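# Shelve stuffed toys, one kind per shelf level

## Task

Place the stuffed toys on the shelf so that each kind of toy sits on a separate level, with every toy's head and body resting mostly on the shelf board. The shelf must still be upright, and everything must stay put on its own once the grippers release it. Finish by opening the grippers and pulling the arms away.

## Robot and tools

Robot: two arms, left_arm and right_arm. These are only names, not sides in an image. Each arm has six joints (waist, shoulder, elbow, wrist pitch, wrist yaw, wrist roll) and a two-finger gripper.

Frame: all positions are given in one scene frame, in metres. The origin is at table-top height, midway between the arms and a few centimetres inside the table's near edge. +z is up, +x points out across the table, and left_arm is on the +y side. Each gripper's fingers point along its own +z axis and close along its y axis. The reported hand point sits between the finger pads, about 1 cm short of the tips. It can be off from the true position, more so when the arm is stretched far.

execute_actions(actions, pictures): actions is a list holding at most one entry.
- An empty list only returns the current state.
- {"steps": N} with no rows is a wait. N is at most 300 control steps of 1/30 s each, counted from the previous result, and your reply time counts toward it.
- {"rows": [...], "steps": N} is a motion. N is 1 to 15 and defaults to 15. It takes 1 to 15 rows, one used per step, and the last row is reused for any remaining steps.
- Each row is a single flat list of 14 numbers, each in [-1, 1], covering both arms even if only one moves. The order is left_arm waist, shoulder, elbow, wrist pitch, wrist yaw, wrist roll, gripper, then the same seven for right_arm.
- The six joint numbers are offsets, not absolute angles. They are measured from the joint angles in the most recent result that reported them. Before any such result, or within later calls of the same reply, they are measured from where the arm is when the action starts. They are never measured from the previous row.
- Scale: 1.0 equals 1.202 rad for the waist, 1.258 for the shoulder, 1.238 for the elbow, 2.073 for wrist pitch, and 2.022 for wrist yaw and wrist roll.
- The gripper number is absolute: +1 means fully open and -1 means closed.
- pictures (true/false) controls whether camera images come back. By default they do.
- A refused call sends nothing to the robot.

Joint ranges (rad), in column order: waist -2.618 to 3.054, shoulder 0.000 to 3.142, elbow 0.000 to 3.142, wrist pitch -1.571 to 1.571, wrist yaw -1.571 to 1.571, wrist roll -2.094 to 2.094. Aiming more than 0.036 rad outside a range gets the call refused. The true stops may differ from these by up to 0.036 rad either way, and a target beyond a true stop is clipped to it. The message "joint sent to its limit" reports such clipping, possibly for an earlier action. If that message is absent, it does not prove the joint has room left.

Motion behaviour:
- Joint speed is capped. Each step's target stays within a fixed lead of the measured angle: 0.202 rad for the waist, 0.258 for the shoulder, 0.238 for the elbow, 0.573 for wrist pitch, and 0.522 for wrist yaw and roll.
- If a step's targets would move the hand more than 70 mm from where it is, they are all scaled down.
- A row of all zeros is not a pause. It pulls the arm back to the reference angles, and an arm under load may droop. To hold an arm still, send, in the first call of a reply, the offsets that reach the angles you want, then zeros in later calls. Push further if a joint falls short.
- Between calls, the arms keep heading to the last target until motion settles or a step is HELD.

Result lines:
- The state line gives each gripper's end_effector_position and end_effector_quat_wxyz.
- Joint positions and Joint velocities list each arm's joints (rad, rad/s), then the finger-pad gap (m, m/s). The gap is 0.094 m when fully open.
- grip_measured is the finger opening on the command scale. It may be biased by about 1 mm, a fixed amount for each gripper. To hold something, command about 0.03 below grip_measured for a firm grip, or less for a gentler one. Pad force tops out around 50 to 62 N, and is lower on thin parts.
- "joint command not followed" means the clearance check altered or blocked some joint targets. HELD marks steps on which your row was not sent, fully or partly.
- Joint torques are raw drive outputs with an offset, a scale factor and noise.
- MOTOR HOT appears from 75 °C. At 90 °C the arm halts for 10 s. At 100 °C the arm goes limp and falls. These stops are reported as OVER-TEMPERATURE FAULT lines. Avoid long heavy holds.

zoom_image(camera, region): camera is one of cam_head_left, cam_head_right, cam_high, cam_low, cam_left_wrist, cam_right_wrist. Every image is 504x504. region is [x0, y0, x1, y1] in pixels, with the origin at the top-left, spanning at most 504 by 504. It gives a closer look at the latest image from that camera.

finished_scene(scene): pass the number of the current scene to end it. This cannot be reversed, and the result reports success. A reply without any tool call also ends the run.

Cautions: never let a rigid object leave the table. Keep the shelf from tipping. Avoid drops, slips, slams and hard pushes. Keep the arms from striking or squeezing each other. Watch for the bar and plate behind the bases, which can stand about 3 cm above the table and give no warning on contact. Random brief tugs on held items or nudges to loose objects can occur. Move smoothly and avoid needless effort.

Each tool is called after ">>>" as name(argument=value, ...), one argument or row to a line, values as JSON.

## Session

I'll start by looking at the current state.

>>> execute_actions(
  actions=[],
)

Scene clock: 0.00 s of 9600.00 s.
left_arm: end_effector_position=(+0.2576, -0.0705, +0.3850) grip_measured=+1.000 end_effector_quat_wxyz=(+0.751, +0.558, +0.346, -0.073) | right_arm: end_effector_position=(+0.3362, -0.2100, +0.2645) grip_measured=+1.000 end_effector_quat_wxyz=(-0.450, +0.608, -0.647, -0.095)
Joint positions: left_arm=[-0.766  1.356  0.957  0.508  0.294  0.855  0.094] | right_arm=[ 0.062  1.326  1.26  -0.781 -0.695 -1.19   0.094]
Joint velocities: left_arm=[-0.007 -0.002  0.002  0.037 -0.007  0.007  0.   ] | right_arm=[-0.017 -0.007  0.002  0.066 -0.037 -0.007  0.   ]
Joint torques (N m, as the arm reports them, + toward a larger angle): no reading

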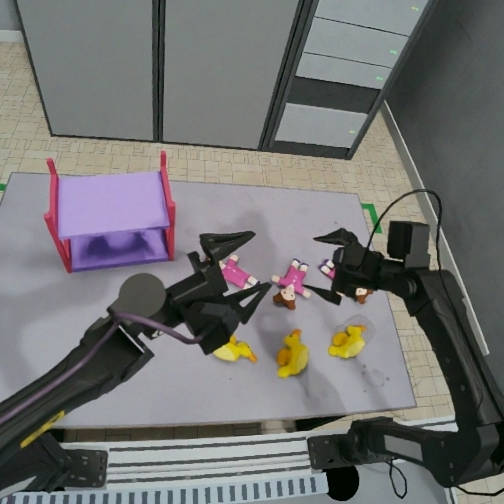

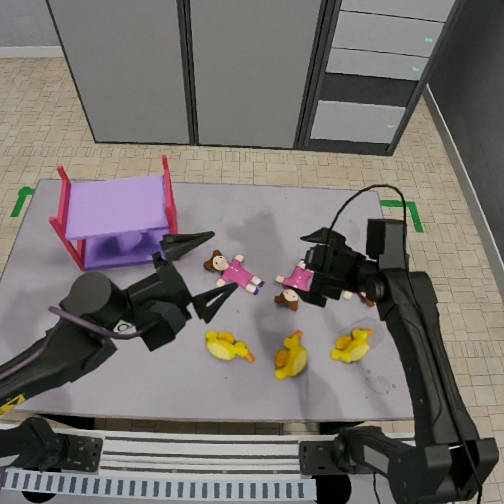

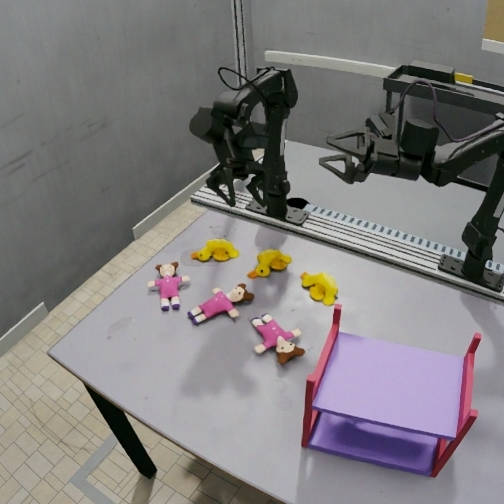

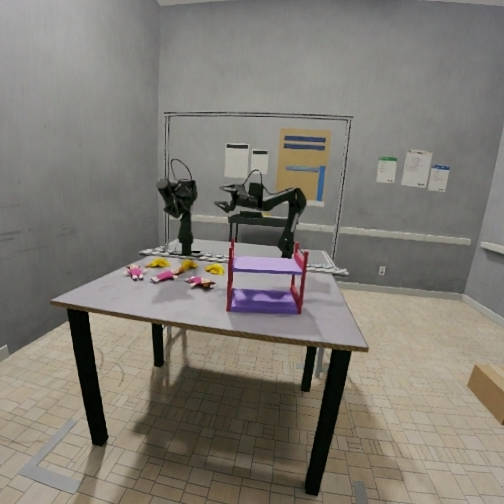

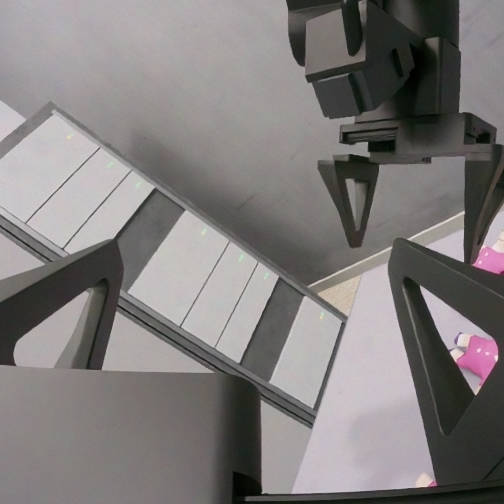

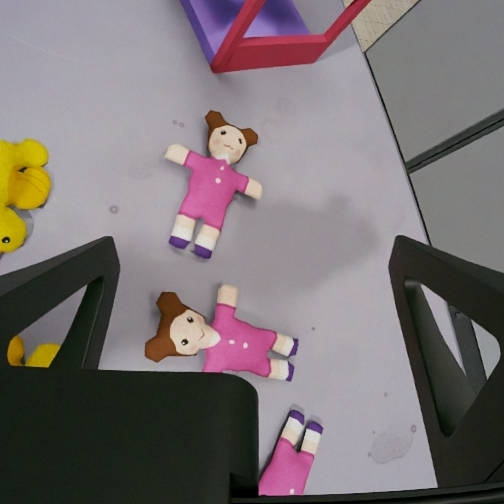

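>>> zoom_image(
  camera="cam_low",
  region=[100, 200, 350, 340],
)

>>> zoom_image(
  camera="cam_high",
  region=[120, 200, 504, 504],
)

Region (100, 200, 350, 340) of cam_low's 504x504 image, scaled by 2.016, with more detail than that image has; it fills the top 282 rows of this view, and the rest is white.

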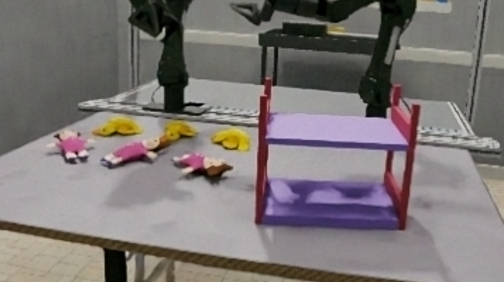

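Region (120, 200, 504, 504) of cam_high's 504x504 image, scaled by 1.312, with more detail than that image has; it fills the top 399 rows of this view, and the rest is white.

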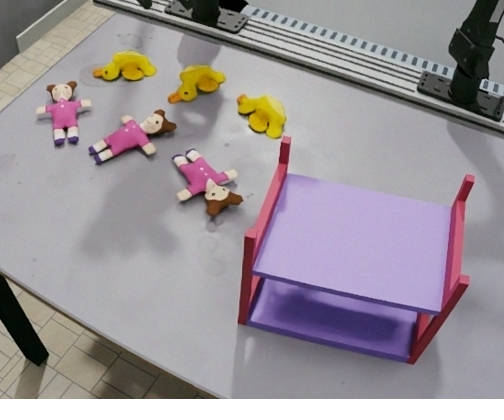

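>>> execute_actions(
  actions=[
    {"rows": [[0.521, 0.429, 1.0, -0.969, -0.145, -0.423, 1, 0.458, 0.261, 0.364, -0.326, 0.344, 0.589, 1]], "steps": 15},
  ],
  pictures=false,
)

>>> execute_actions(
  actions=[
    {"steps": 45},
  ],
)

Scene clock: 109.13 s of 9600.00 s.
left_arm: end_effector_position=(+0.4838, +0.0497, +0.2215) grip_measured=+1.000 end_effector_quat_wxyz=(+0.492, +0.317, +0.807, -0.083) | right_arm: end_effector_position=(+0.2684, -0.1435, +0.1996) grip_measured=+1.000 end_effector_quat_wxyz=(+0.068, -0.345, +0.935, +0.048)
Joint positions: left_arm=[-0.374  1.849  1.426 -0.154  0.105  0.266  0.094] | right_arm=[ 0.621  1.682  1.687 -1.415 -0.046 -0.095  0.094]
Joint velocities: left_arm=[ 0.994  0.564  1.287 -2.029 -0.256 -0.989  0.   ] | right_arm=[-0.164 -0.022  0.022 -0.227  0.198  0.564  0.   ]
Joint torques (N m, as the arm reports them, + toward a larger angle): left_arm=[  3.02 -11.73   8.5    1.45  -0.28  -0.11] | right_arm=[ 0.14 -8.52  7.42  0.94  0.    0.03]
Steps of this call (steps 1 to 130: nothing new was sent; then 104.30 s passed at rest; steps 131 to 145: all 15 steps of this action). Readings (joint positions):
131: left_arm=[-0.760 1.365 0.969 0.483 0.287 0.826] | right_arm=[0.089 1.356 1.306 -0.865 -0.619 -1.121]
132: left_arm=[-0.744 1.387 0.999 0.445 0.272 0.784] | right_arm=[0.146 1.420 1.397 -0.984 -0.514 -1.021]
134: left_arm=[-0.695 1.451 1.062 0.369 0.236 0.701] | right_arm=[0.280 1.568 1.567 -1.138 -0.331 -0.825]
138: left_arm=[-0.585 1.601 1.178 0.199 0.173 0.532] | right_arm=[0.543 1.689 1.671 -1.278 -0.133 -0.431]
145: the state above

Scene clock: 110.63 s of 9600.00 s.
left_arm: end_effector_position=(+0.3910, +0.2179, +0.2867) grip_measured=+1.000 end_effector_quat_wxyz=(+0.202, +0.091, +0.975, -0.027) | right_arm: end_effector_position=(+0.2671, -0.1541, +0.1986) grip_measured=+1.000 end_effector_quat_wxyz=(+0.057, -0.300, +0.952, +0.030)
Joint positions: left_arm=[-0.131  1.892  2.178 -1.494  0.01   0.007  0.094] | right_arm=[ 0.615  1.682  1.688 -1.444 -0.012 -0.005  0.094]
Joint velocities: left_arm=[ 0.007  0.007 -0.007  0.037  0.022 -0.007  0.   ] | right_arm=[ 0.002  0.002 -0.017 -0.007 -0.022  0.007  0.   ]
Joint torques (N m, as the arm reports them, + toward a larger angle): left_arm=[-0.84 -9.22  6.34  0.87 -0.11 -0.1 ] | right_arm=[-0.11 -8.5   7.45  0.83  0.1   0.05]
Steps of this call (steps 1 to 45: the robot went on to your last target). Readings (joint positions):
1: left_arm=[-0.337 1.866 1.469 -0.221 0.095 0.234] | right_arm=[0.617 1.682 1.688 -1.421 -0.037 -0.076]
2: left_arm=[-0.297 1.880 1.511 -0.291 0.086 0.206] | right_arm=[0.615 1.682 1.688 -1.427 -0.031 -0.062]
4: left_arm=[-0.233 1.904 1.614 -0.459 0.111 0.145] | right_arm=[0.615 1.682 1.688 -1.434 -0.023 -0.041]
8: left_arm=[-0.144 1.925 1.856 -0.860 0.053 0.069] | right_arm=[0.615 1.682 1.688 -1.441 -0.016 -0.020]
45: the state above
All arms were judged still, so your last target was given up. Only a new action makes them travel on or press farther. Fingers that are still opening or closing keep moving.

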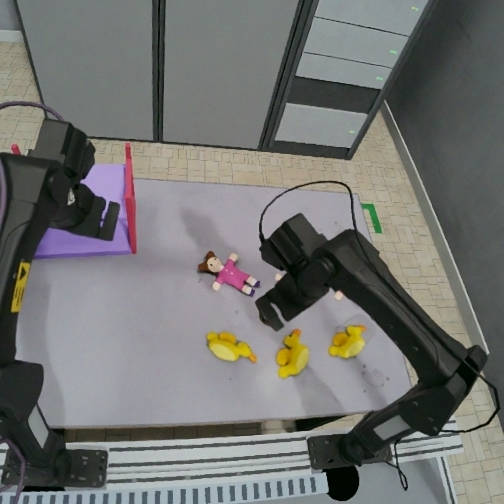

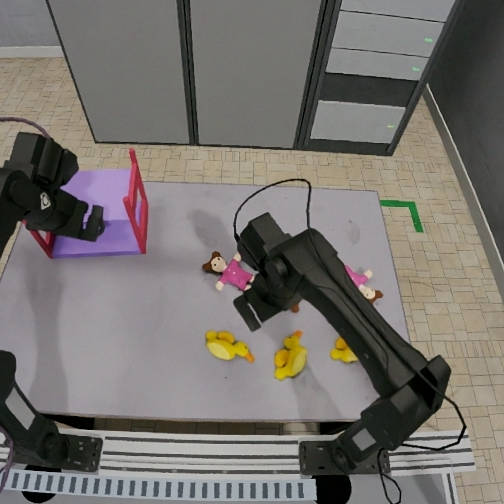

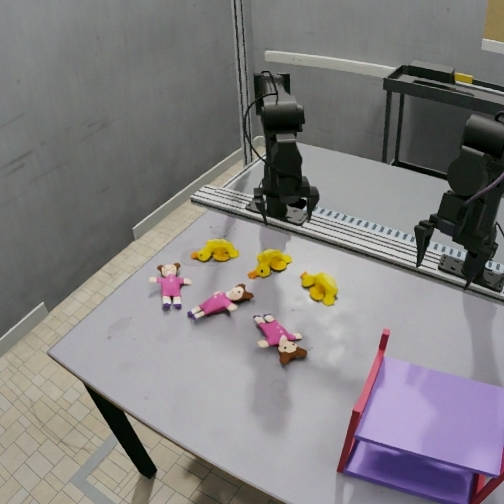

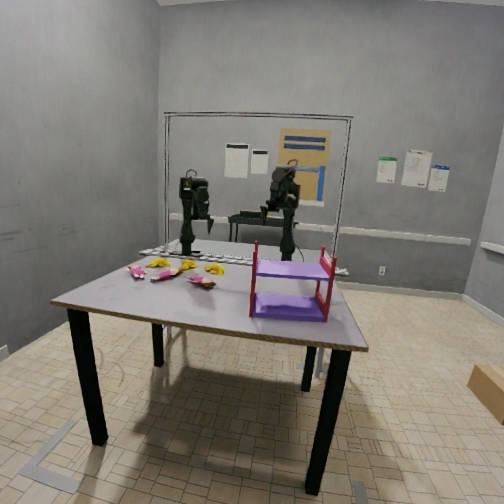

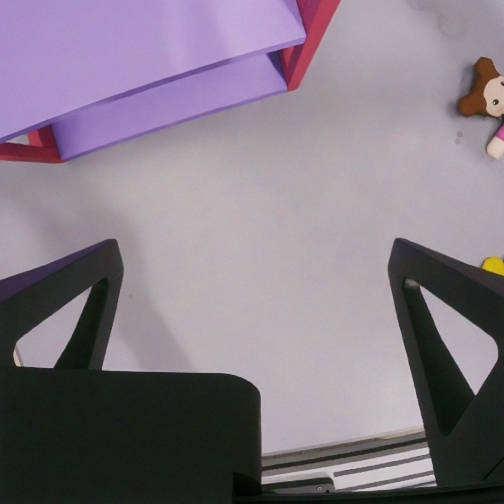

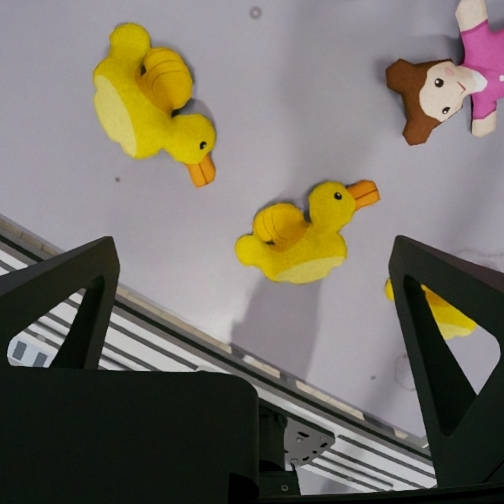

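>>> execute_actions(
  actions=[
    {"rows": [[-0.376, 0.218, 0.045, 0.119, -0.005, -0.003, 1, -0.103, -0.132, -0.346, 0.121, 0.006, 0.002, 1]], "steps": 15},
  ],
  pictures=false,
)

>>> execute_actions(
  actions=[
    {"steps": 20},
  ],
)

Scene clock: 170.40 s of 9600.00 s.
left_arm: end_effector_position=(+0.3793, -0.0094, +0.1756) grip_measured=+1.000 end_effector_quat_wxyz=(+0.150, +0.324, +0.933, -0.046) | right_arm: end_effector_position=(+0.2469, -0.2137, +0.1268) grip_measured=+1.000 end_effector_quat_wxyz=(+0.029, -0.236, +0.971, +0.013)
Joint positions: left_arm=[-0.611  2.208  2.2   -1.295  0.005  0.006  0.094] | right_arm=[ 0.484  1.53   1.25  -1.22  -0.001 -0.004  0.094]
Joint velocities: left_arm=[-0.652 -0.012 -0.017  0.139  0.066 -0.066  0.   ] | right_arm=[-0.017 -0.007  0.002  0.066 -0.022 -0.022  0.   ]
Joint torques (N m, as the arm reports them, + toward a larger angle): left_arm=[  5.   -16.72   8.08   1.05  -0.3   -0.06] | right_arm=[ 0.64 -6.37  6.41  0.97  0.02  0.03]
Steps of this call (steps 1 to 90: nothing new was sent; then 56.27 s passed at rest; steps 91 to 105: all 15 steps of this action). Readings (joint positions):
91: left_arm=[-0.139 1.902 2.182 -1.491 0.005 0.006] | right_arm=[0.603 1.659 1.646 -1.398 -0.017 -0.005]
92: left_arm=[-0.154 1.918 2.192 -1.479 0.000 0.006] | right_arm=[0.578 1.615 1.564 -1.331 -0.020 -0.005]
94: left_arm=[-0.204 1.971 2.200 -1.440 -0.002 0.006] | right_arm=[0.511 1.545 1.408 -1.279 -0.012 -0.005]
98: left_arm=[-0.340 2.104 2.200 -1.370 -0.004 0.006] | right_arm=[0.483 1.530 1.256 -1.263 -0.001 -0.004]
105: the state above

Scene clock: 171.07 s of 9600.00 s.
left_arm: end_effector_position=(+0.3898, +0.0001, +0.1869) grip_measured=+1.000 end_effector_quat_wxyz=(+0.168, +0.309, +0.935, -0.051) | right_arm: end_effector_position=(+0.2495, -0.2123, +0.1270) grip_measured=+1.000 end_effector_quat_wxyz=(+0.035, -0.236, +0.971, +0.015)
Joint positions: left_arm=[-0.582  2.187  2.2   -1.278  0.006  0.006  0.094] | right_arm=[ 0.484  1.53   1.25  -1.208 -0.001 -0.004  0.094]
Joint velocities: left_arm=[-0.007 -0.007 -0.017 -0.007  0.066 -0.007  0.   ] | right_arm=[-0.007 -0.002 -0.002  0.051  0.037 -0.051  0.   ]
Joint torques (N m, as the arm reports them, + toward a larger angle): left_arm=[ -0.13 -14.56   8.25   1.09  -0.13  -0.04] | right_arm=[ 0.64 -6.41  6.45  1.04  0.02  0.03]
Steps of this call (steps 1 to 20: the robot went on to your last target). Readings (joint positions):
1: left_arm=[-0.627 2.205 2.200 -1.290 0.009 0.006] | right_arm=[0.484 1.530 1.250 -1.217 -0.001 -0.004]
2: left_arm=[-0.634 2.201 2.200 -1.287 0.011 0.006] | right_arm=[0.484 1.530 1.250 -1.216 -0.001 -0.004]
4: left_arm=[-0.628 2.194 2.200 -1.283 0.012 0.006] | right_arm=[0.484 1.530 1.250 -1.213 -0.001 -0.004]
8: left_arm=[-0.593 2.187 2.200 -1.279 0.009 0.006] | right_arm=[0.484 1.530 1.250 -1.210 -0.001 -0.004]
20: the state above

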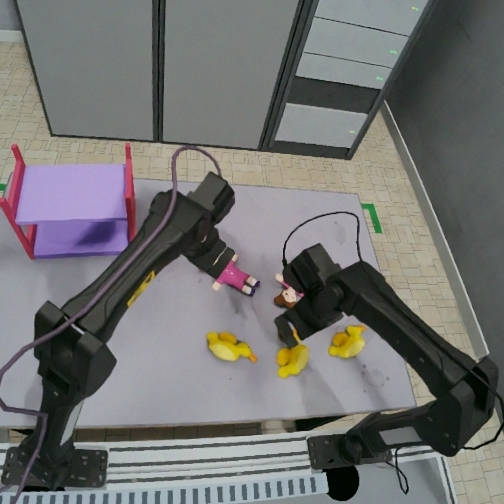

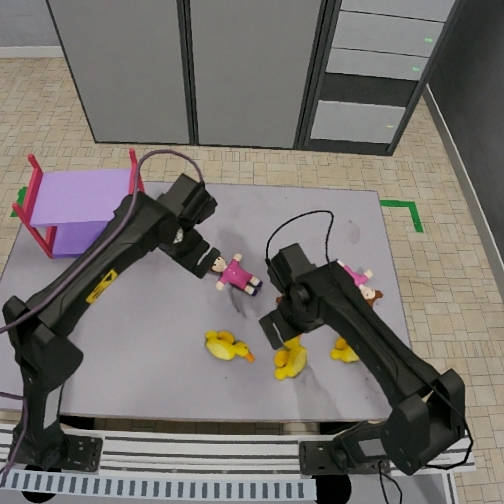

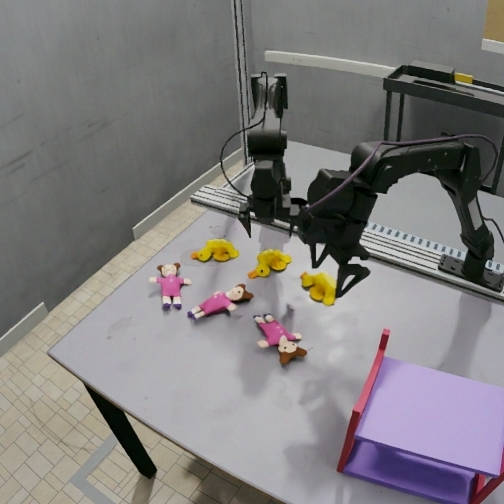

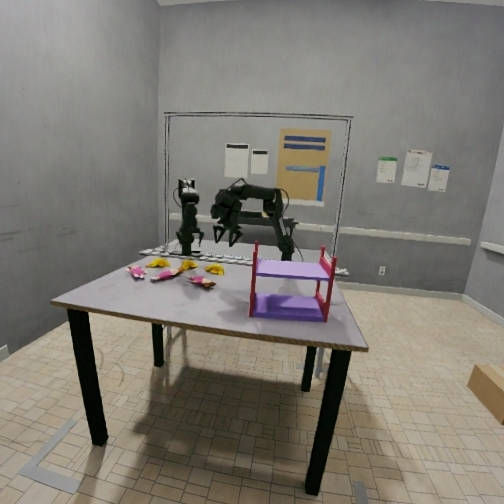

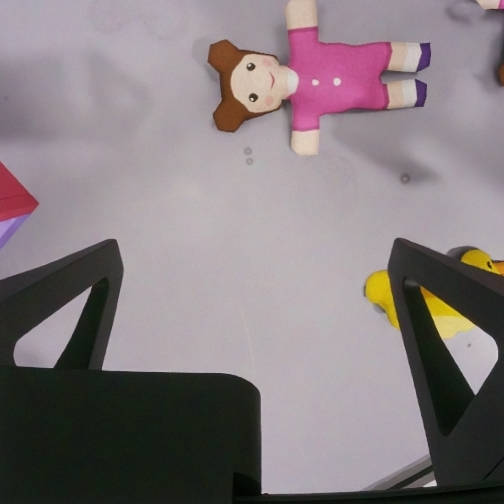

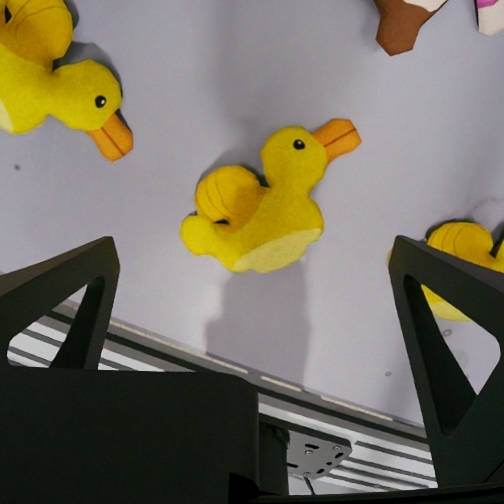

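>>> execute_actions(
  actions=[
    {"rows": [[-0.2366, -0.1484, -0.1919, -0.05, -0.003, -0.003, 1, 0.0, -0.0439, -0.1912, 0.1006, 0.0, 0.717, 1]], "steps": 15},
  ],
  pictures=false,
)

>>> execute_actions(
  actions=[
    {"steps": 20},
  ],
)

Scene clock: 212.43 s of 9600.00 s.
left_arm: end_effector_position=(+0.2395, -0.0519, +0.1816) grip_measured=+1.000 end_effector_quat_wxyz=(+0.092, +0.455, +0.885, -0.039) | right_arm: end_effector_position=(+0.2288, -0.2223, +0.0745) grip_measured=+1.000 end_effector_quat_wxyz=(+0.013, +0.392, +0.919, +0.026)
Joint positions: left_arm=[-0.894  2.02   1.977 -1.369  0.013  0.006  0.094] | right_arm=[ 0.484  1.491  1.003 -1.02  -0.001  1.279  0.094]
Joint velocities: left_arm=[ 0.295 -0.007  0.002 -0.022 -0.051  0.037  0.   ] | right_arm=[-0.007  0.007  0.012  0.051 -0.051  1.106  0.   ]
Joint torques (N m, as the arm reports them, + toward a larger angle): left_arm=[  0.73 -13.23   4.48   0.48  -0.16  -0.05] | right_arm=[ 0.05 -5.94  6.39  0.92  0.01  0.03]
Steps of this call (steps 1 to 15: the robot went on to your last target; steps 16 to 90: nothing new was sent; then 37.87 s passed at rest; steps 91 to 105: all 15 steps of this action). Readings (joint positions):
91: left_arm=[-0.591 2.173 2.175 -1.269 0.001 0.006] | right_arm=[0.484 1.520 1.217 -1.169 -0.001 0.066]
92: left_arm=[-0.606 2.146 2.125 -1.271 -0.004 0.006] | right_arm=[0.484 1.498 1.154 -1.111 -0.001 0.166]
94: left_arm=[-0.667 2.099 2.049 -1.304 -0.008 0.006] | right_arm=[0.484 1.489 1.055 -1.083 -0.001 0.362]
98: left_arm=[-0.848 2.042 1.982 -1.345 -0.003 0.006] | right_arm=[0.484 1.491 1.003 -1.065 -0.001 0.753]
105: the state above

Scene clock: 213.10 s of 9600.00 s.
left_arm: end_effector_position=(+0.2479, -0.0440, +0.1816) grip_measured=+1.000 end_effector_quat_wxyz=(+0.092, +0.444, +0.891, -0.035) | right_arm: end_effector_position=(+0.2314, -0.2209, +0.0747) grip_measured=+1.000 end_effector_quat_wxyz=(+0.015, +0.464, +0.885, +0.031)
Joint positions: left_arm=[-0.87   2.02   1.977 -1.374  0.007  0.006  0.094] | right_arm=[ 0.484  1.491  1.003 -1.008 -0.001  1.439  0.094]
Joint velocities: left_arm=[ 0.012 -0.012  0.002  0.022  0.066 -0.066  0.   ] | right_arm=[ 0.002 -0.007 -0.007 -0.037  0.007 -0.051  0.   ]
Joint torques (N m, as the arm reports them, + toward a larger angle): left_arm=[  0.17 -12.92   4.3    0.51  -0.07  -0.05] | right_arm=[ 0.05 -5.98  6.45  0.95  0.01  0.06]
Steps of this call (steps 1 to 20: the robot went on to your last target). Readings (joint positions):
1: left_arm=[-0.885 2.020 1.977 -1.370 0.012 0.006] | right_arm=[0.484 1.491 1.003 -1.017 -0.001 1.312]
2: left_arm=[-0.878 2.020 1.977 -1.371 0.010 0.006] | right_arm=[0.484 1.491 1.003 -1.015 -0.001 1.338]
4: left_arm=[-0.870 2.020 1.977 -1.372 0.008 0.006] | right_arm=[0.484 1.491 1.003 -1.013 -0.001 1.375]
8: left_arm=[-0.870 2.020 1.977 -1.373 0.007 0.006] | right_arm=[0.484 1.491 1.003 -1.010 -0.001 1.414]
20: the state above

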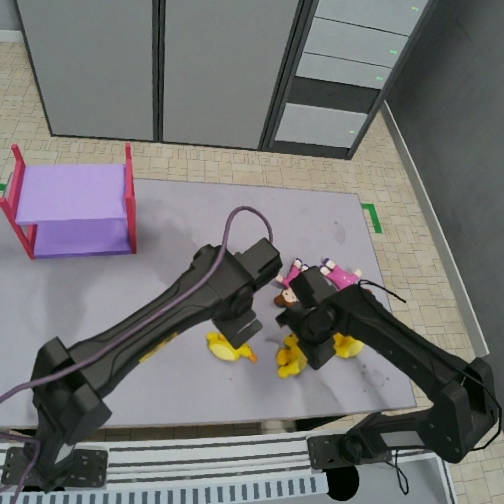

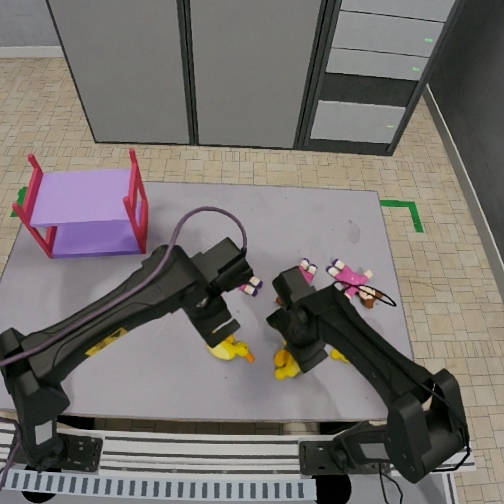

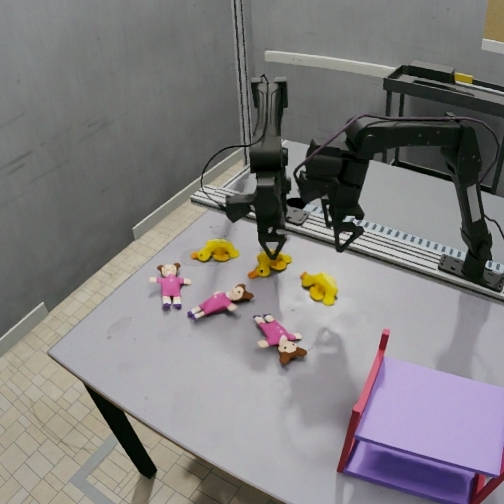

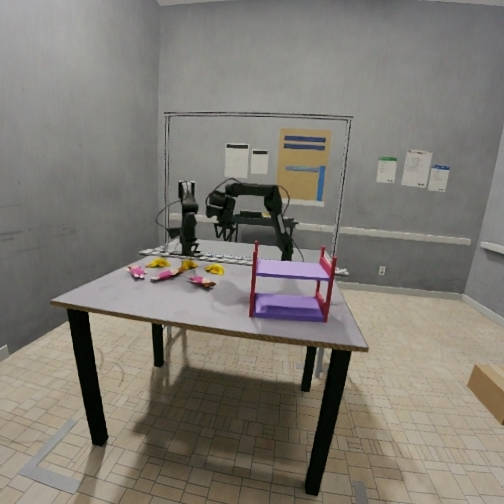

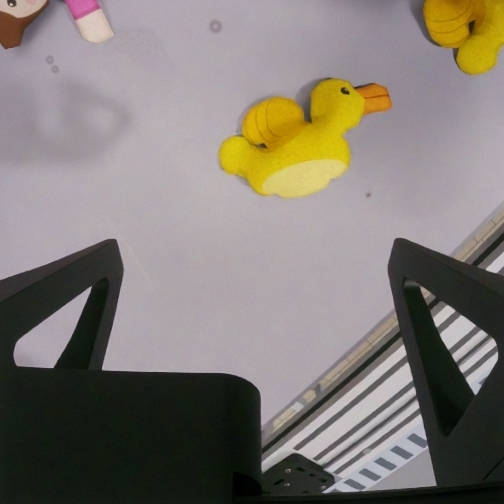

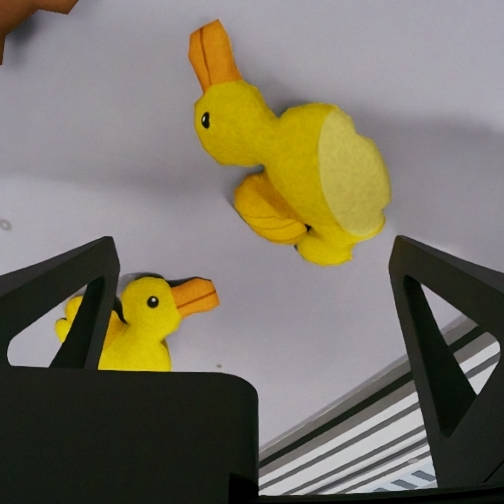

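>>> execute_actions(
  actions=[
    {"rows": [[-0.0732, 0.1876, 0.0792, 0.0507, -0.003, 0.717, 1, -0.0522, -0.118, -0.0812, -0.0082, 0, 0, 1],[-0.0732, 0.1876, 0.0792, 0.0507, -0.003, 0.717, 1, -0.0522, -0.118, -0.0812, -0.0082, 0, 0, 1],[-0.0732, 0.1876, 0.0792, 0.0507, -0.003, 0.717, 1, -0.0522, -0.118, -0.0812, -0.0082, 0, 0, 1],[-0.0732, 0.1876, 0.0792, 0.0507, -0.003, 0.717, 1, -0.0522, -0.118, -0.0812, -0.0082, 0, 0, 1],[-0.0732, 0.1876, 0.0792, 0.0507, -0.003, 0.717, 1, -0.0522, -0.118, -0.0812, -0.0082, 0, 0, 1],[-0.0732, 0.1876, 0.0792, 0.0507, -0.003, 0.717, 1, -0.0522, -0.118, -0.0812, -0.0082, 0, 0, 1],[-0.0732, 0.1876, 0.0792, 0.0507, -0.003, 0.717, 1, -0.0522, -0.118, -0.0812, -0.0082, 0, 0, 1],[-0.0732, 0.1876, 0.0792, 0.0507, -0.003, 0.717, 1, -0.0522, -0.118, -0.0812, -0.0082, 0, 0, 1],[-0.0732, 0.1876, 0.0792, 0.0507, -0.003, 0.717, 1, -0.0522, -0.0689, -0.1933, 0.0886, 0, 0, 1]], "steps": 15},
  ],
  pictures=false,
)

>>> execute_actions(
  actions=[
    {"steps": 20},
  ],
)

Scene clock: 240.73 s of 9600.00 s.
left_arm: end_effector_position=(+0.2365, -0.1002, +0.0923) grip_measured=+1.000 end_effector_quat_wxyz=(+0.038, +0.908, +0.416, +0.018) | right_arm: end_effector_position=(+0.1974, -0.2516, +0.0339) grip_measured=+1.000 end_effector_quat_wxyz=(+0.003, +0.491, +0.871, +0.019)
Joint positions: left_arm=[-0.971  2.289  2.056 -1.296  0.002  1.263  0.094] | right_arm=[ 0.424  1.405  0.759 -0.883 -0.006  1.44   0.094]
Joint velocities: left_arm=[ 0.007 -0.188 -0.017  0.022  0.007  1.238  0.   ] | right_arm=[ 0.012 -0.012 -0.046  0.154  0.007  0.022  0.   ]
Joint torques (N m, as the arm reports them, + toward a larger angle): left_arm=[  0.97 -15.43   7.13   0.59  -0.02  -0.01] | right_arm=[-0.18 -3.85  5.95  1.22  0.04 -0.02]
Steps of this call (steps 1 to 15: the robot went on to your last target; steps 16 to 90: nothing new was sent; then 24.13 s passed at rest; steps 91 to 105: all 15 steps of this action). Readings (joint positions):
91: left_arm=[-0.874 2.036 1.989 -1.378 0.005 0.058] | right_arm=[0.477 1.477 0.989 -0.996 -0.004 1.440]
92: left_arm=[-0.881 2.065 2.018 -1.374 0.003 0.134] | right_arm=[0.463 1.445 0.960 -0.986 -0.006 1.440]
94: left_arm=[-0.910 2.144 2.052 -1.338 0.002 0.309] | right_arm=[0.432 1.385 0.919 -1.007 -0.006 1.440]
98: left_arm=[-0.964 2.283 2.056 -1.299 0.002 0.700] | right_arm=[0.424 1.360 0.911 -1.020 -0.006 1.440]
105: the state above

Scene clock: 241.40 s of 9600.00 s.
left_arm: end_effector_position=(+0.2372, -0.1013, +0.0989) grip_measured=+1.000 end_effector_quat_wxyz=(+0.045, +0.942, +0.331, +0.024) | right_arm: end_effector_position=(+0.2089, -0.2466, +0.0345) grip_measured=+1.000 end_effector_quat_wxyz=(+0.019, +0.491, +0.870, +0.039)
Joint positions: left_arm=[-0.971  2.274  2.056 -1.292  0.002  1.447  0.094] | right_arm=[ 0.424  1.405  0.759 -0.832 -0.006  1.44   0.094]
Joint velocities: left_arm=[-0.017  0.007 -0.002 -0.037  0.037  0.125  0.   ] | right_arm=[-0.007  0.002  0.002 -0.007  0.007  0.022  0.   ]
Joint torques (N m, as the arm reports them, + toward a larger angle): left_arm=[  1.01 -14.95   6.98   0.63  -0.03   0.04] | right_arm=[-0.16 -3.9   5.83  0.98  0.04 -0.02]
Steps of this call (steps 1 to 20: the robot went on to your last target). Readings (joint positions):
1: left_arm=[-0.971 2.283 2.056 -1.295 0.002 1.300] | right_arm=[0.424 1.405 0.759 -0.877 -0.006 1.440]
2: left_arm=[-0.971 2.279 2.056 -1.295 0.002 1.330] | right_arm=[0.424 1.405 0.759 -0.867 -0.006 1.440]
4: left_arm=[-0.971 2.274 2.056 -1.294 0.002 1.374] | right_arm=[0.424 1.405 0.759 -0.853 -0.006 1.440]
8: left_arm=[-0.971 2.274 2.056 -1.293 0.002 1.419] | right_arm=[0.424 1.405 0.759 -0.839 -0.006 1.440]
20: the state above

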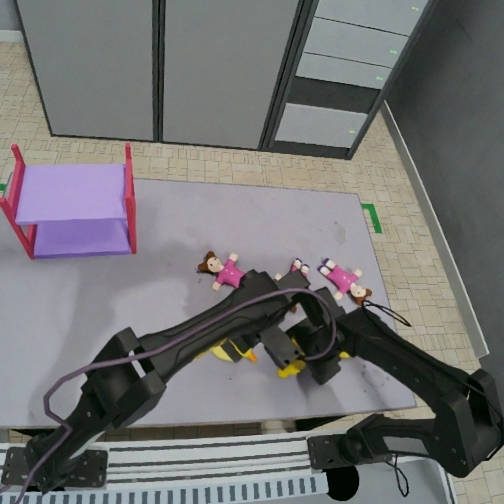

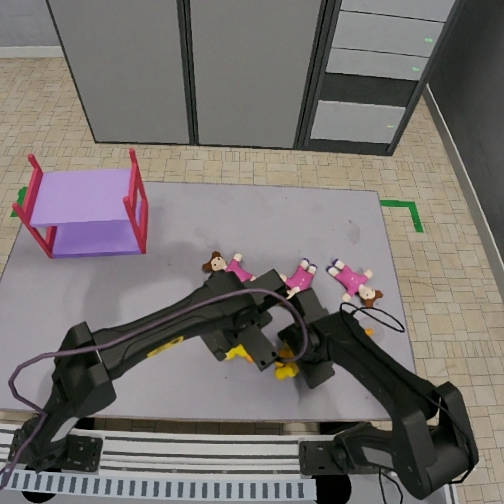

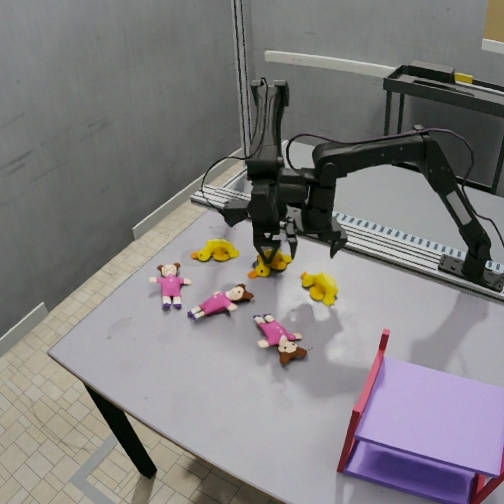

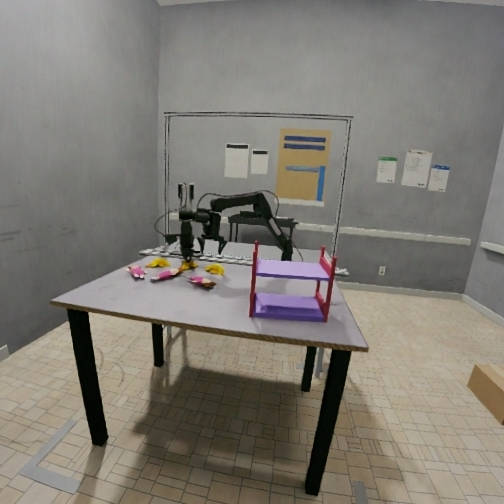

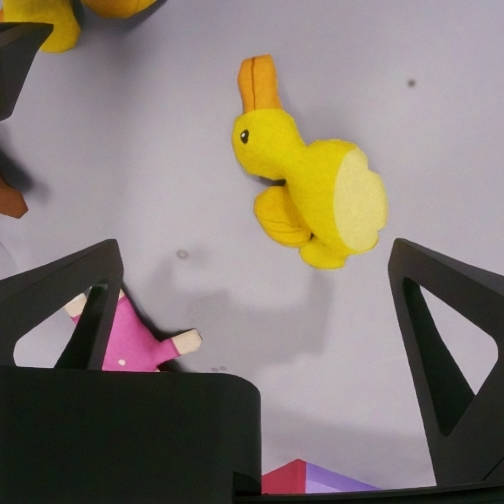

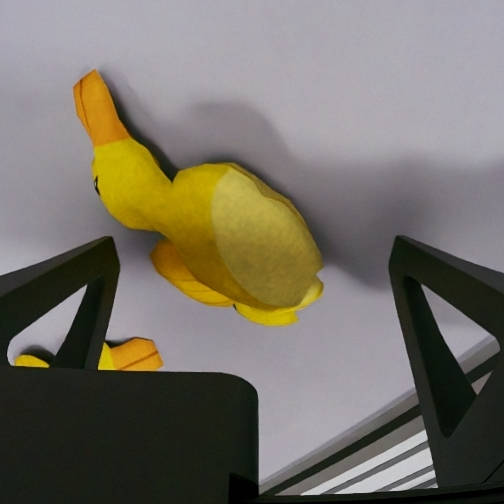

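>>> execute_actions(
  actions=[
    {"rows": [[0, -0.1801, -0.3035, 0.0951, 0, 0, 1, 0, 0, 0, 0, 0, 0, 0.0],[0, -0.1801, -0.3035, 0.0951, 0, 0, 1, 0, 0, 0, 0, 0, 0, 0.0],[0, -0.1801, -0.3035, 0.0951, 0, 0, 1, 0, 0, 0, 0, 0, 0, 0.0],[0, -0.1801, -0.3035, 0.0951, 0, 0, 1, 0, 0, 0, 0, 0, 0, 0.0],[0, -0.1801, -0.3035, 0.0951, 0, 0, 1, 0, 0, 0, 0, 0, 0, 0.0],[0, -0.1801, -0.3035, 0.0951, 0, 0, 1, 0, 0, 0, 0, 0, 0, 0.0],[0, -0.1801, -0.3035, 0.0951, 0, 0, 1, 0, 0, 0, 0, 0, 0, 0.0],[0, -0.1801, -0.3035, 0.0951, 0, 0, 1, 0, 0, 0, 0, 0, 0, 0.0],[0, -0.1801, -0.3035, 0.0951, 0, 0, 1, 0, 0, 0, 0, 0, 0, 0.0],[0, -0.1385, -0.4204, 0.1902, 0, 0, 1, 0, 0, 0, 0, 0, 0, 0.0]], "steps": 15},
  ],
  pictures=false,
)

>>> execute_actions(
  actions=[
    {"steps": 20},
  ],
)

Scene clock: 262.50 s of 9600.00 s.
left_arm: end_effector_position=(+0.2105, -0.0547, +0.0390) grip_measured=+1.000 end_effector_quat_wxyz=(+0.032, +0.943, +0.330, +0.021) | right_arm: end_effector_position=(+0.2090, -0.2465, +0.0345) grip_measured=+0.002 end_effector_quat_wxyz=(+0.019, +0.491, +0.870, +0.039)
Joint positions: left_arm=[-0.971  2.103  1.548 -0.983  0.002  1.449  0.094] | right_arm=[ 0.424  1.405  0.759 -0.832 -0.006  1.44   0.047]
Joint velocities: left_arm=[-0.022  0.418 -0.339  0.344 -0.022 -0.007  0.   ] | right_arm=[-0.017 -0.002 -0.007 -0.037 -0.022  0.037 -0.001]
Joint torques (N m, as the arm reports them, + toward a larger angle): left_arm=[ -0.08 -14.46   5.56   0.72   0.    -0.02] | right_arm=[ 0.06 -3.87  5.43  0.89  0.    0.  ]
Steps of this call (steps 1 to 15: the robot went on to your last target; steps 16 to 90: nothing new was sent; then 17.60 s passed at rest; steps 91 to 105: all 15 steps of this action). Readings (joint positions):
91: left_arm=[-0.971 2.246 2.010 -1.249 0.002 1.449] | right_arm=[0.424 1.405 0.759 -0.832 -0.006 1.440]
92: left_arm=[-0.971 2.195 1.920 -1.197 0.002 1.449] | right_arm=[0.424 1.405 0.759 -0.832 -0.006 1.440]
94: left_arm=[-0.971 2.099 1.771 -1.173 0.002 1.449] | right_arm=[0.424 1.405 0.759 -0.832 -0.006 1.440]
98: left_arm=[-0.971 2.055 1.698 -1.163 0.002 1.449] | right_arm=[0.424 1.405 0.759 -0.832 -0.006 1.440]
105: the state above

Scene clock: 263.17 s of 9600.00 s.
left_arm: end_effector_position=(+0.2148, -0.0612, +0.0279) grip_measured=+1.000 end_effector_quat_wxyz=(+0.043, +0.943, +0.330, +0.023) | right_arm: end_effector_position=(+0.2090, -0.2465, +0.0345) grip_measured=+0.002 end_effector_quat_wxyz=(+0.019, +0.491, +0.870, +0.039)
Joint positions: left_arm=[-0.971  2.124  1.532 -0.922  0.002  1.449  0.094] | right_arm=[ 0.424  1.405  0.759 -0.832 -0.006  1.44   0.047]
Joint velocities: left_arm=[-0.017  0.002  0.017 -0.037  0.125 -0.022  0.   ] | right_arm=[-0.022  0.002 -0.002  0.022  0.007 -0.022 -0.   ]
Joint torques (N m, as the arm reports them, + toward a larger angle): left_arm=[  0.07 -13.92   5.49   0.65  -0.02  -0.01] | right_arm=[ 0.05 -3.88  5.43  0.89  0.   -0.01]
Steps of this call (steps 1 to 20: the robot went on to your last target). Readings (joint positions):
1: left_arm=[-0.971 2.115 1.540 -0.973 0.002 1.449] | right_arm=[0.424 1.405 0.759 -0.832 -0.006 1.440]
2: left_arm=[-0.971 2.123 1.534 -0.966 0.002 1.449] | right_arm=[0.424 1.405 0.759 -0.832 -0.006 1.440]
4: left_arm=[-0.971 2.127 1.532 -0.955 0.002 1.449] | right_arm=[0.424 1.405 0.759 -0.832 -0.006 1.440]
8: left_arm=[-0.971 2.124 1.532 -0.933 0.002 1.449] | right_arm=[0.424 1.405 0.759 -0.832 -0.006 1.440]
20: the state above

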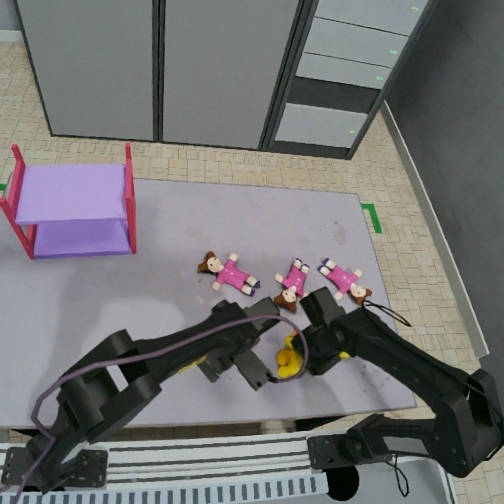

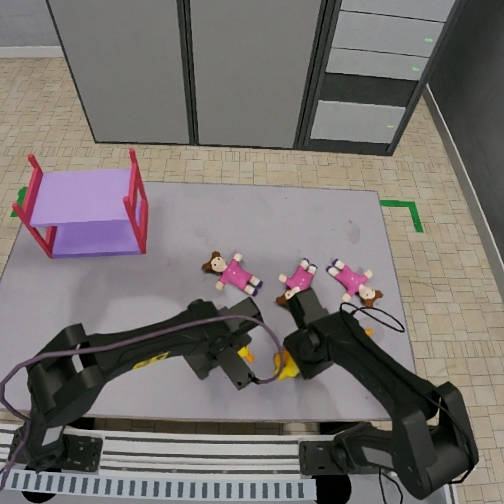

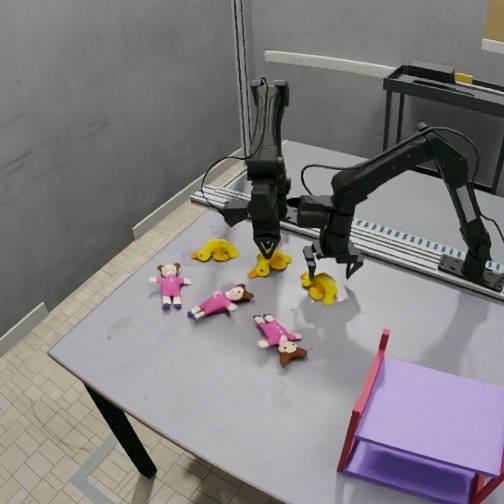

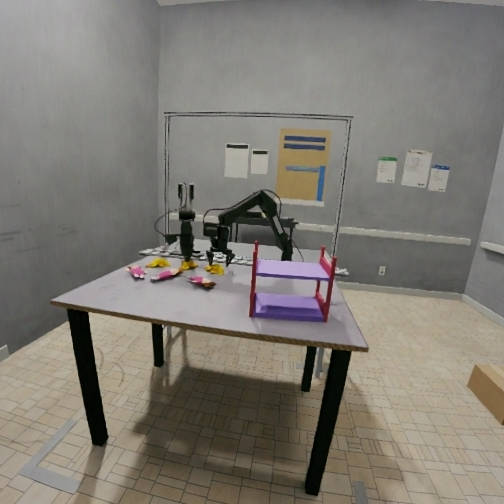

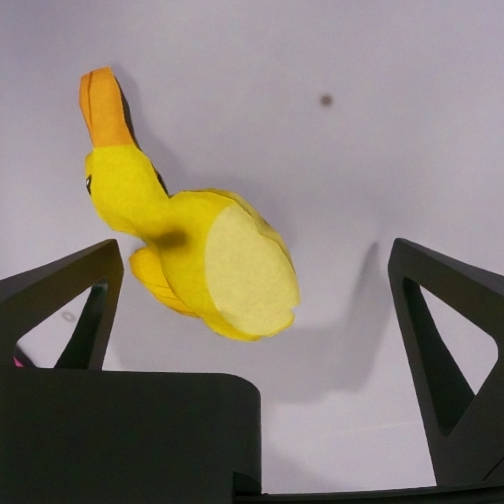

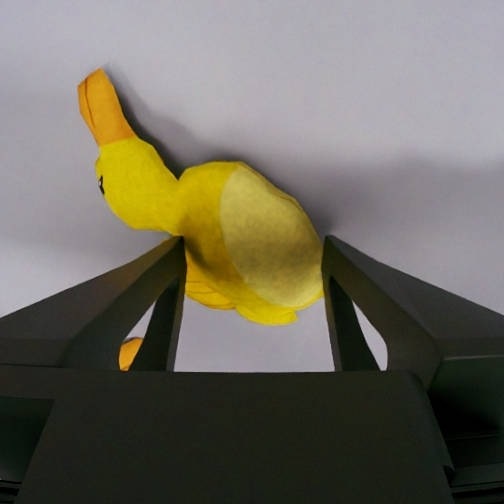

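>>> execute_actions(
  actions=[
    {"rows": [[0, 0.023, -0.0315, 0.0328, 0, 0, 1, 0, 0, 0, 0, 0, 0, 1],[0, 0.023, -0.0315, 0.0328, 0, 0, 1, 0, 0, 0, 0, 0, 0, 1],[0, 0.023, -0.0315, 0.0328, 0, 0, 1, 0, 0, 0, 0, 0, 0, 1],[0, 0.023, -0.0315, 0.0328, 0, 0, 1, 0, 0, 0, 0, 0, 0, 1],[0, 0.023, -0.0315, 0.0328, 0, 0, 1, 0, 0, 0, 0, 0, 0, 1],[0, 0.023, -0.0315, 0.0328, 0, 0, 1, 0, 0, 0, 0, 0, 0, 1],[0, 0.023, -0.0315, 0.0328, 0, 0, 1, 0, 0, 0, 0, 0, 0, 1],[0, 0.023, -0.0315, 0.0328, 0, 0, 1, 0, 0, 0, 0, 0, 0, 1],[0, 0.023, -0.0315, 0.0328, 0, 0, 1, 0, 0.0458, -0.0394, 0.0407, 0, 0, 1]], "steps": 15},
  ],
  pictures=false,
)

>>> execute_actions(
  actions=[
    {"steps": 15},
  ],
)

Scene clock: 278.17 s of 9600.00 s.
left_arm: end_effector_position=(+0.2154, -0.0605, +0.0115) grip_measured=+1.000 end_effector_quat_wxyz=(+0.039, +0.943, +0.330, +0.023) | right_arm: end_effector_position=(+0.2051, -0.2479, +0.0157) grip_measured=+1.000 end_effector_quat_wxyz=(+0.010, +0.491, +0.871, +0.028)
Joint positions: left_arm=[-0.971  2.151  1.506 -0.878  0.     1.449  0.094] | right_arm=[ 0.424  1.453  0.718 -0.77  -0.007  1.44   0.094]
Joint velocities: left_arm=[-0.007 -0.007 -0.007 -0.051 -0.051 -0.007  0.   ] | right_arm=[ 0.007 -0.012 -0.012  0.139  0.007 -0.037  0.   ]
Joint torques (N m, as the arm reports them, + toward a larger angle): left_arm=[  0.04 -11.95   3.88   0.61  -0.01   0.  ] | right_arm=[ 0.04 -3.37  4.52  0.96  0.02 -0.01]
Steps of this call (steps 1 to 15: the robot went on to your last target; steps 16 to 90: nothing new was sent; then 11.50 s passed at rest; steps 91 to 105: all 15 steps of this action). Readings (joint positions):
91: left_arm=[-0.971 2.125 1.528 -0.916 0.002 1.449] | right_arm=[0.424 1.405 0.759 -0.832 -0.006 1.440]
92: left_arm=[-0.971 2.126 1.523 -0.906 0.002 1.449] | right_arm=[0.424 1.405 0.759 -0.832 -0.006 1.440]
94: left_arm=[-0.971 2.137 1.514 -0.894 0.002 1.449] | right_arm=[0.424 1.405 0.759 -0.832 -0.006 1.440]
98: left_arm=[-0.971 2.151 1.506 -0.882 0.000 1.449] | right_arm=[0.424 1.405 0.759 -0.832 -0.006 1.440]
105: the state above

Scene clock: 278.67 s of 9600.00 s.
left_arm: end_effector_position=(+0.2154, -0.0605, +0.0115) grip_measured=+1.000 end_effector_quat_wxyz=(+0.039, +0.943, +0.330, +0.023) | right_arm: end_effector_position=(+0.2084, -0.2464, +0.0159) grip_measured=+1.000 end_effector_quat_wxyz=(+0.014, +0.491, +0.870, +0.034)
Joint positions: left_arm=[-0.971  2.151  1.506 -0.878  0.     1.449  0.094] | right_arm=[ 0.424  1.453  0.718 -0.756 -0.007  1.44   0.094]
Joint velocities: left_arm=[ 0.002 -0.007 -0.012 -0.051 -0.007 -0.081  0.   ] | right_arm=[ 0.012 -0.017 -0.007 -0.022 -0.051  0.022  0.   ]
Joint torques (N m, as the arm reports them, + toward a larger angle): left_arm=[ -0.03 -11.78   4.02   0.61   0.01   0.  ] | right_arm=[ 0.05 -3.35  4.62  0.97  0.01 -0.01]
Steps of this call (steps 1 to 15: the robot went on to your last target). Readings (joint positions):
1: left_arm=[-0.971 2.151 1.506 -0.878 0.000 1.449] | right_arm=[0.424 1.453 0.718 -0.767 -0.007 1.440]
2: left_arm=[-0.971 2.151 1.506 -0.878 0.000 1.449] | right_arm=[0.424 1.453 0.718 -0.763 -0.007 1.440]
4: left_arm=[-0.971 2.151 1.506 -0.878 0.000 1.449] | right_arm=[0.424 1.453 0.718 -0.760 -0.007 1.440]
8: left_arm=[-0.971 2.151 1.506 -0.878 0.000 1.449] | right_arm=[0.424 1.453 0.718 -0.757 -0.007 1.440]
15: the state above

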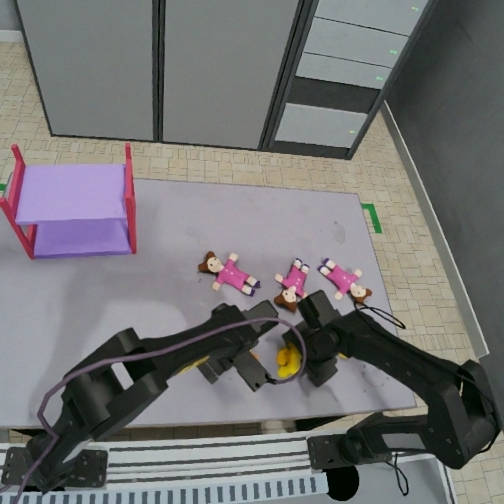

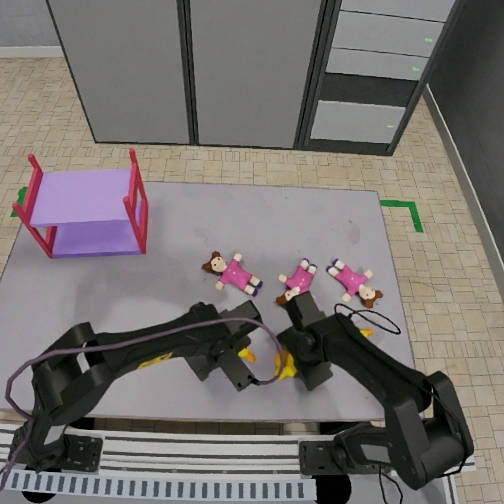

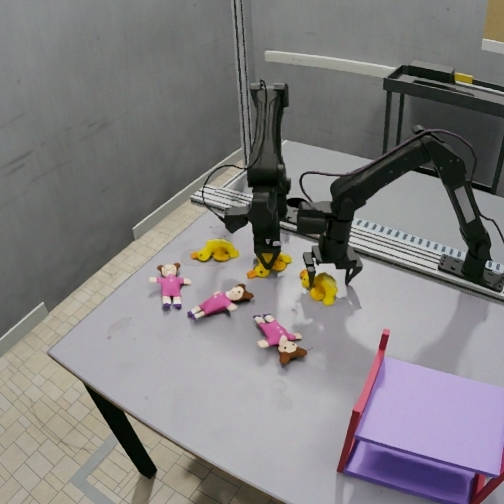

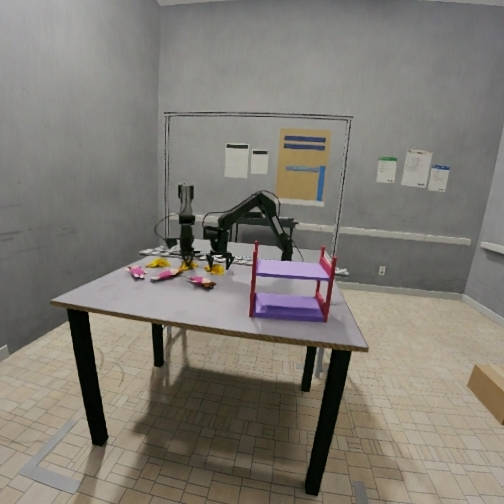

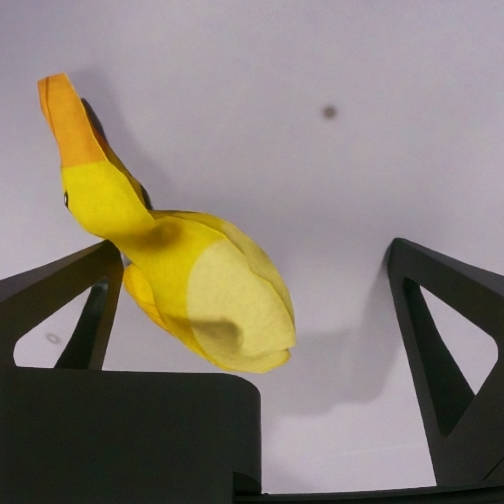

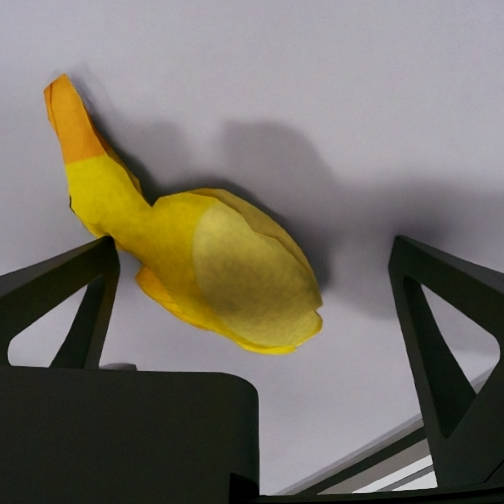

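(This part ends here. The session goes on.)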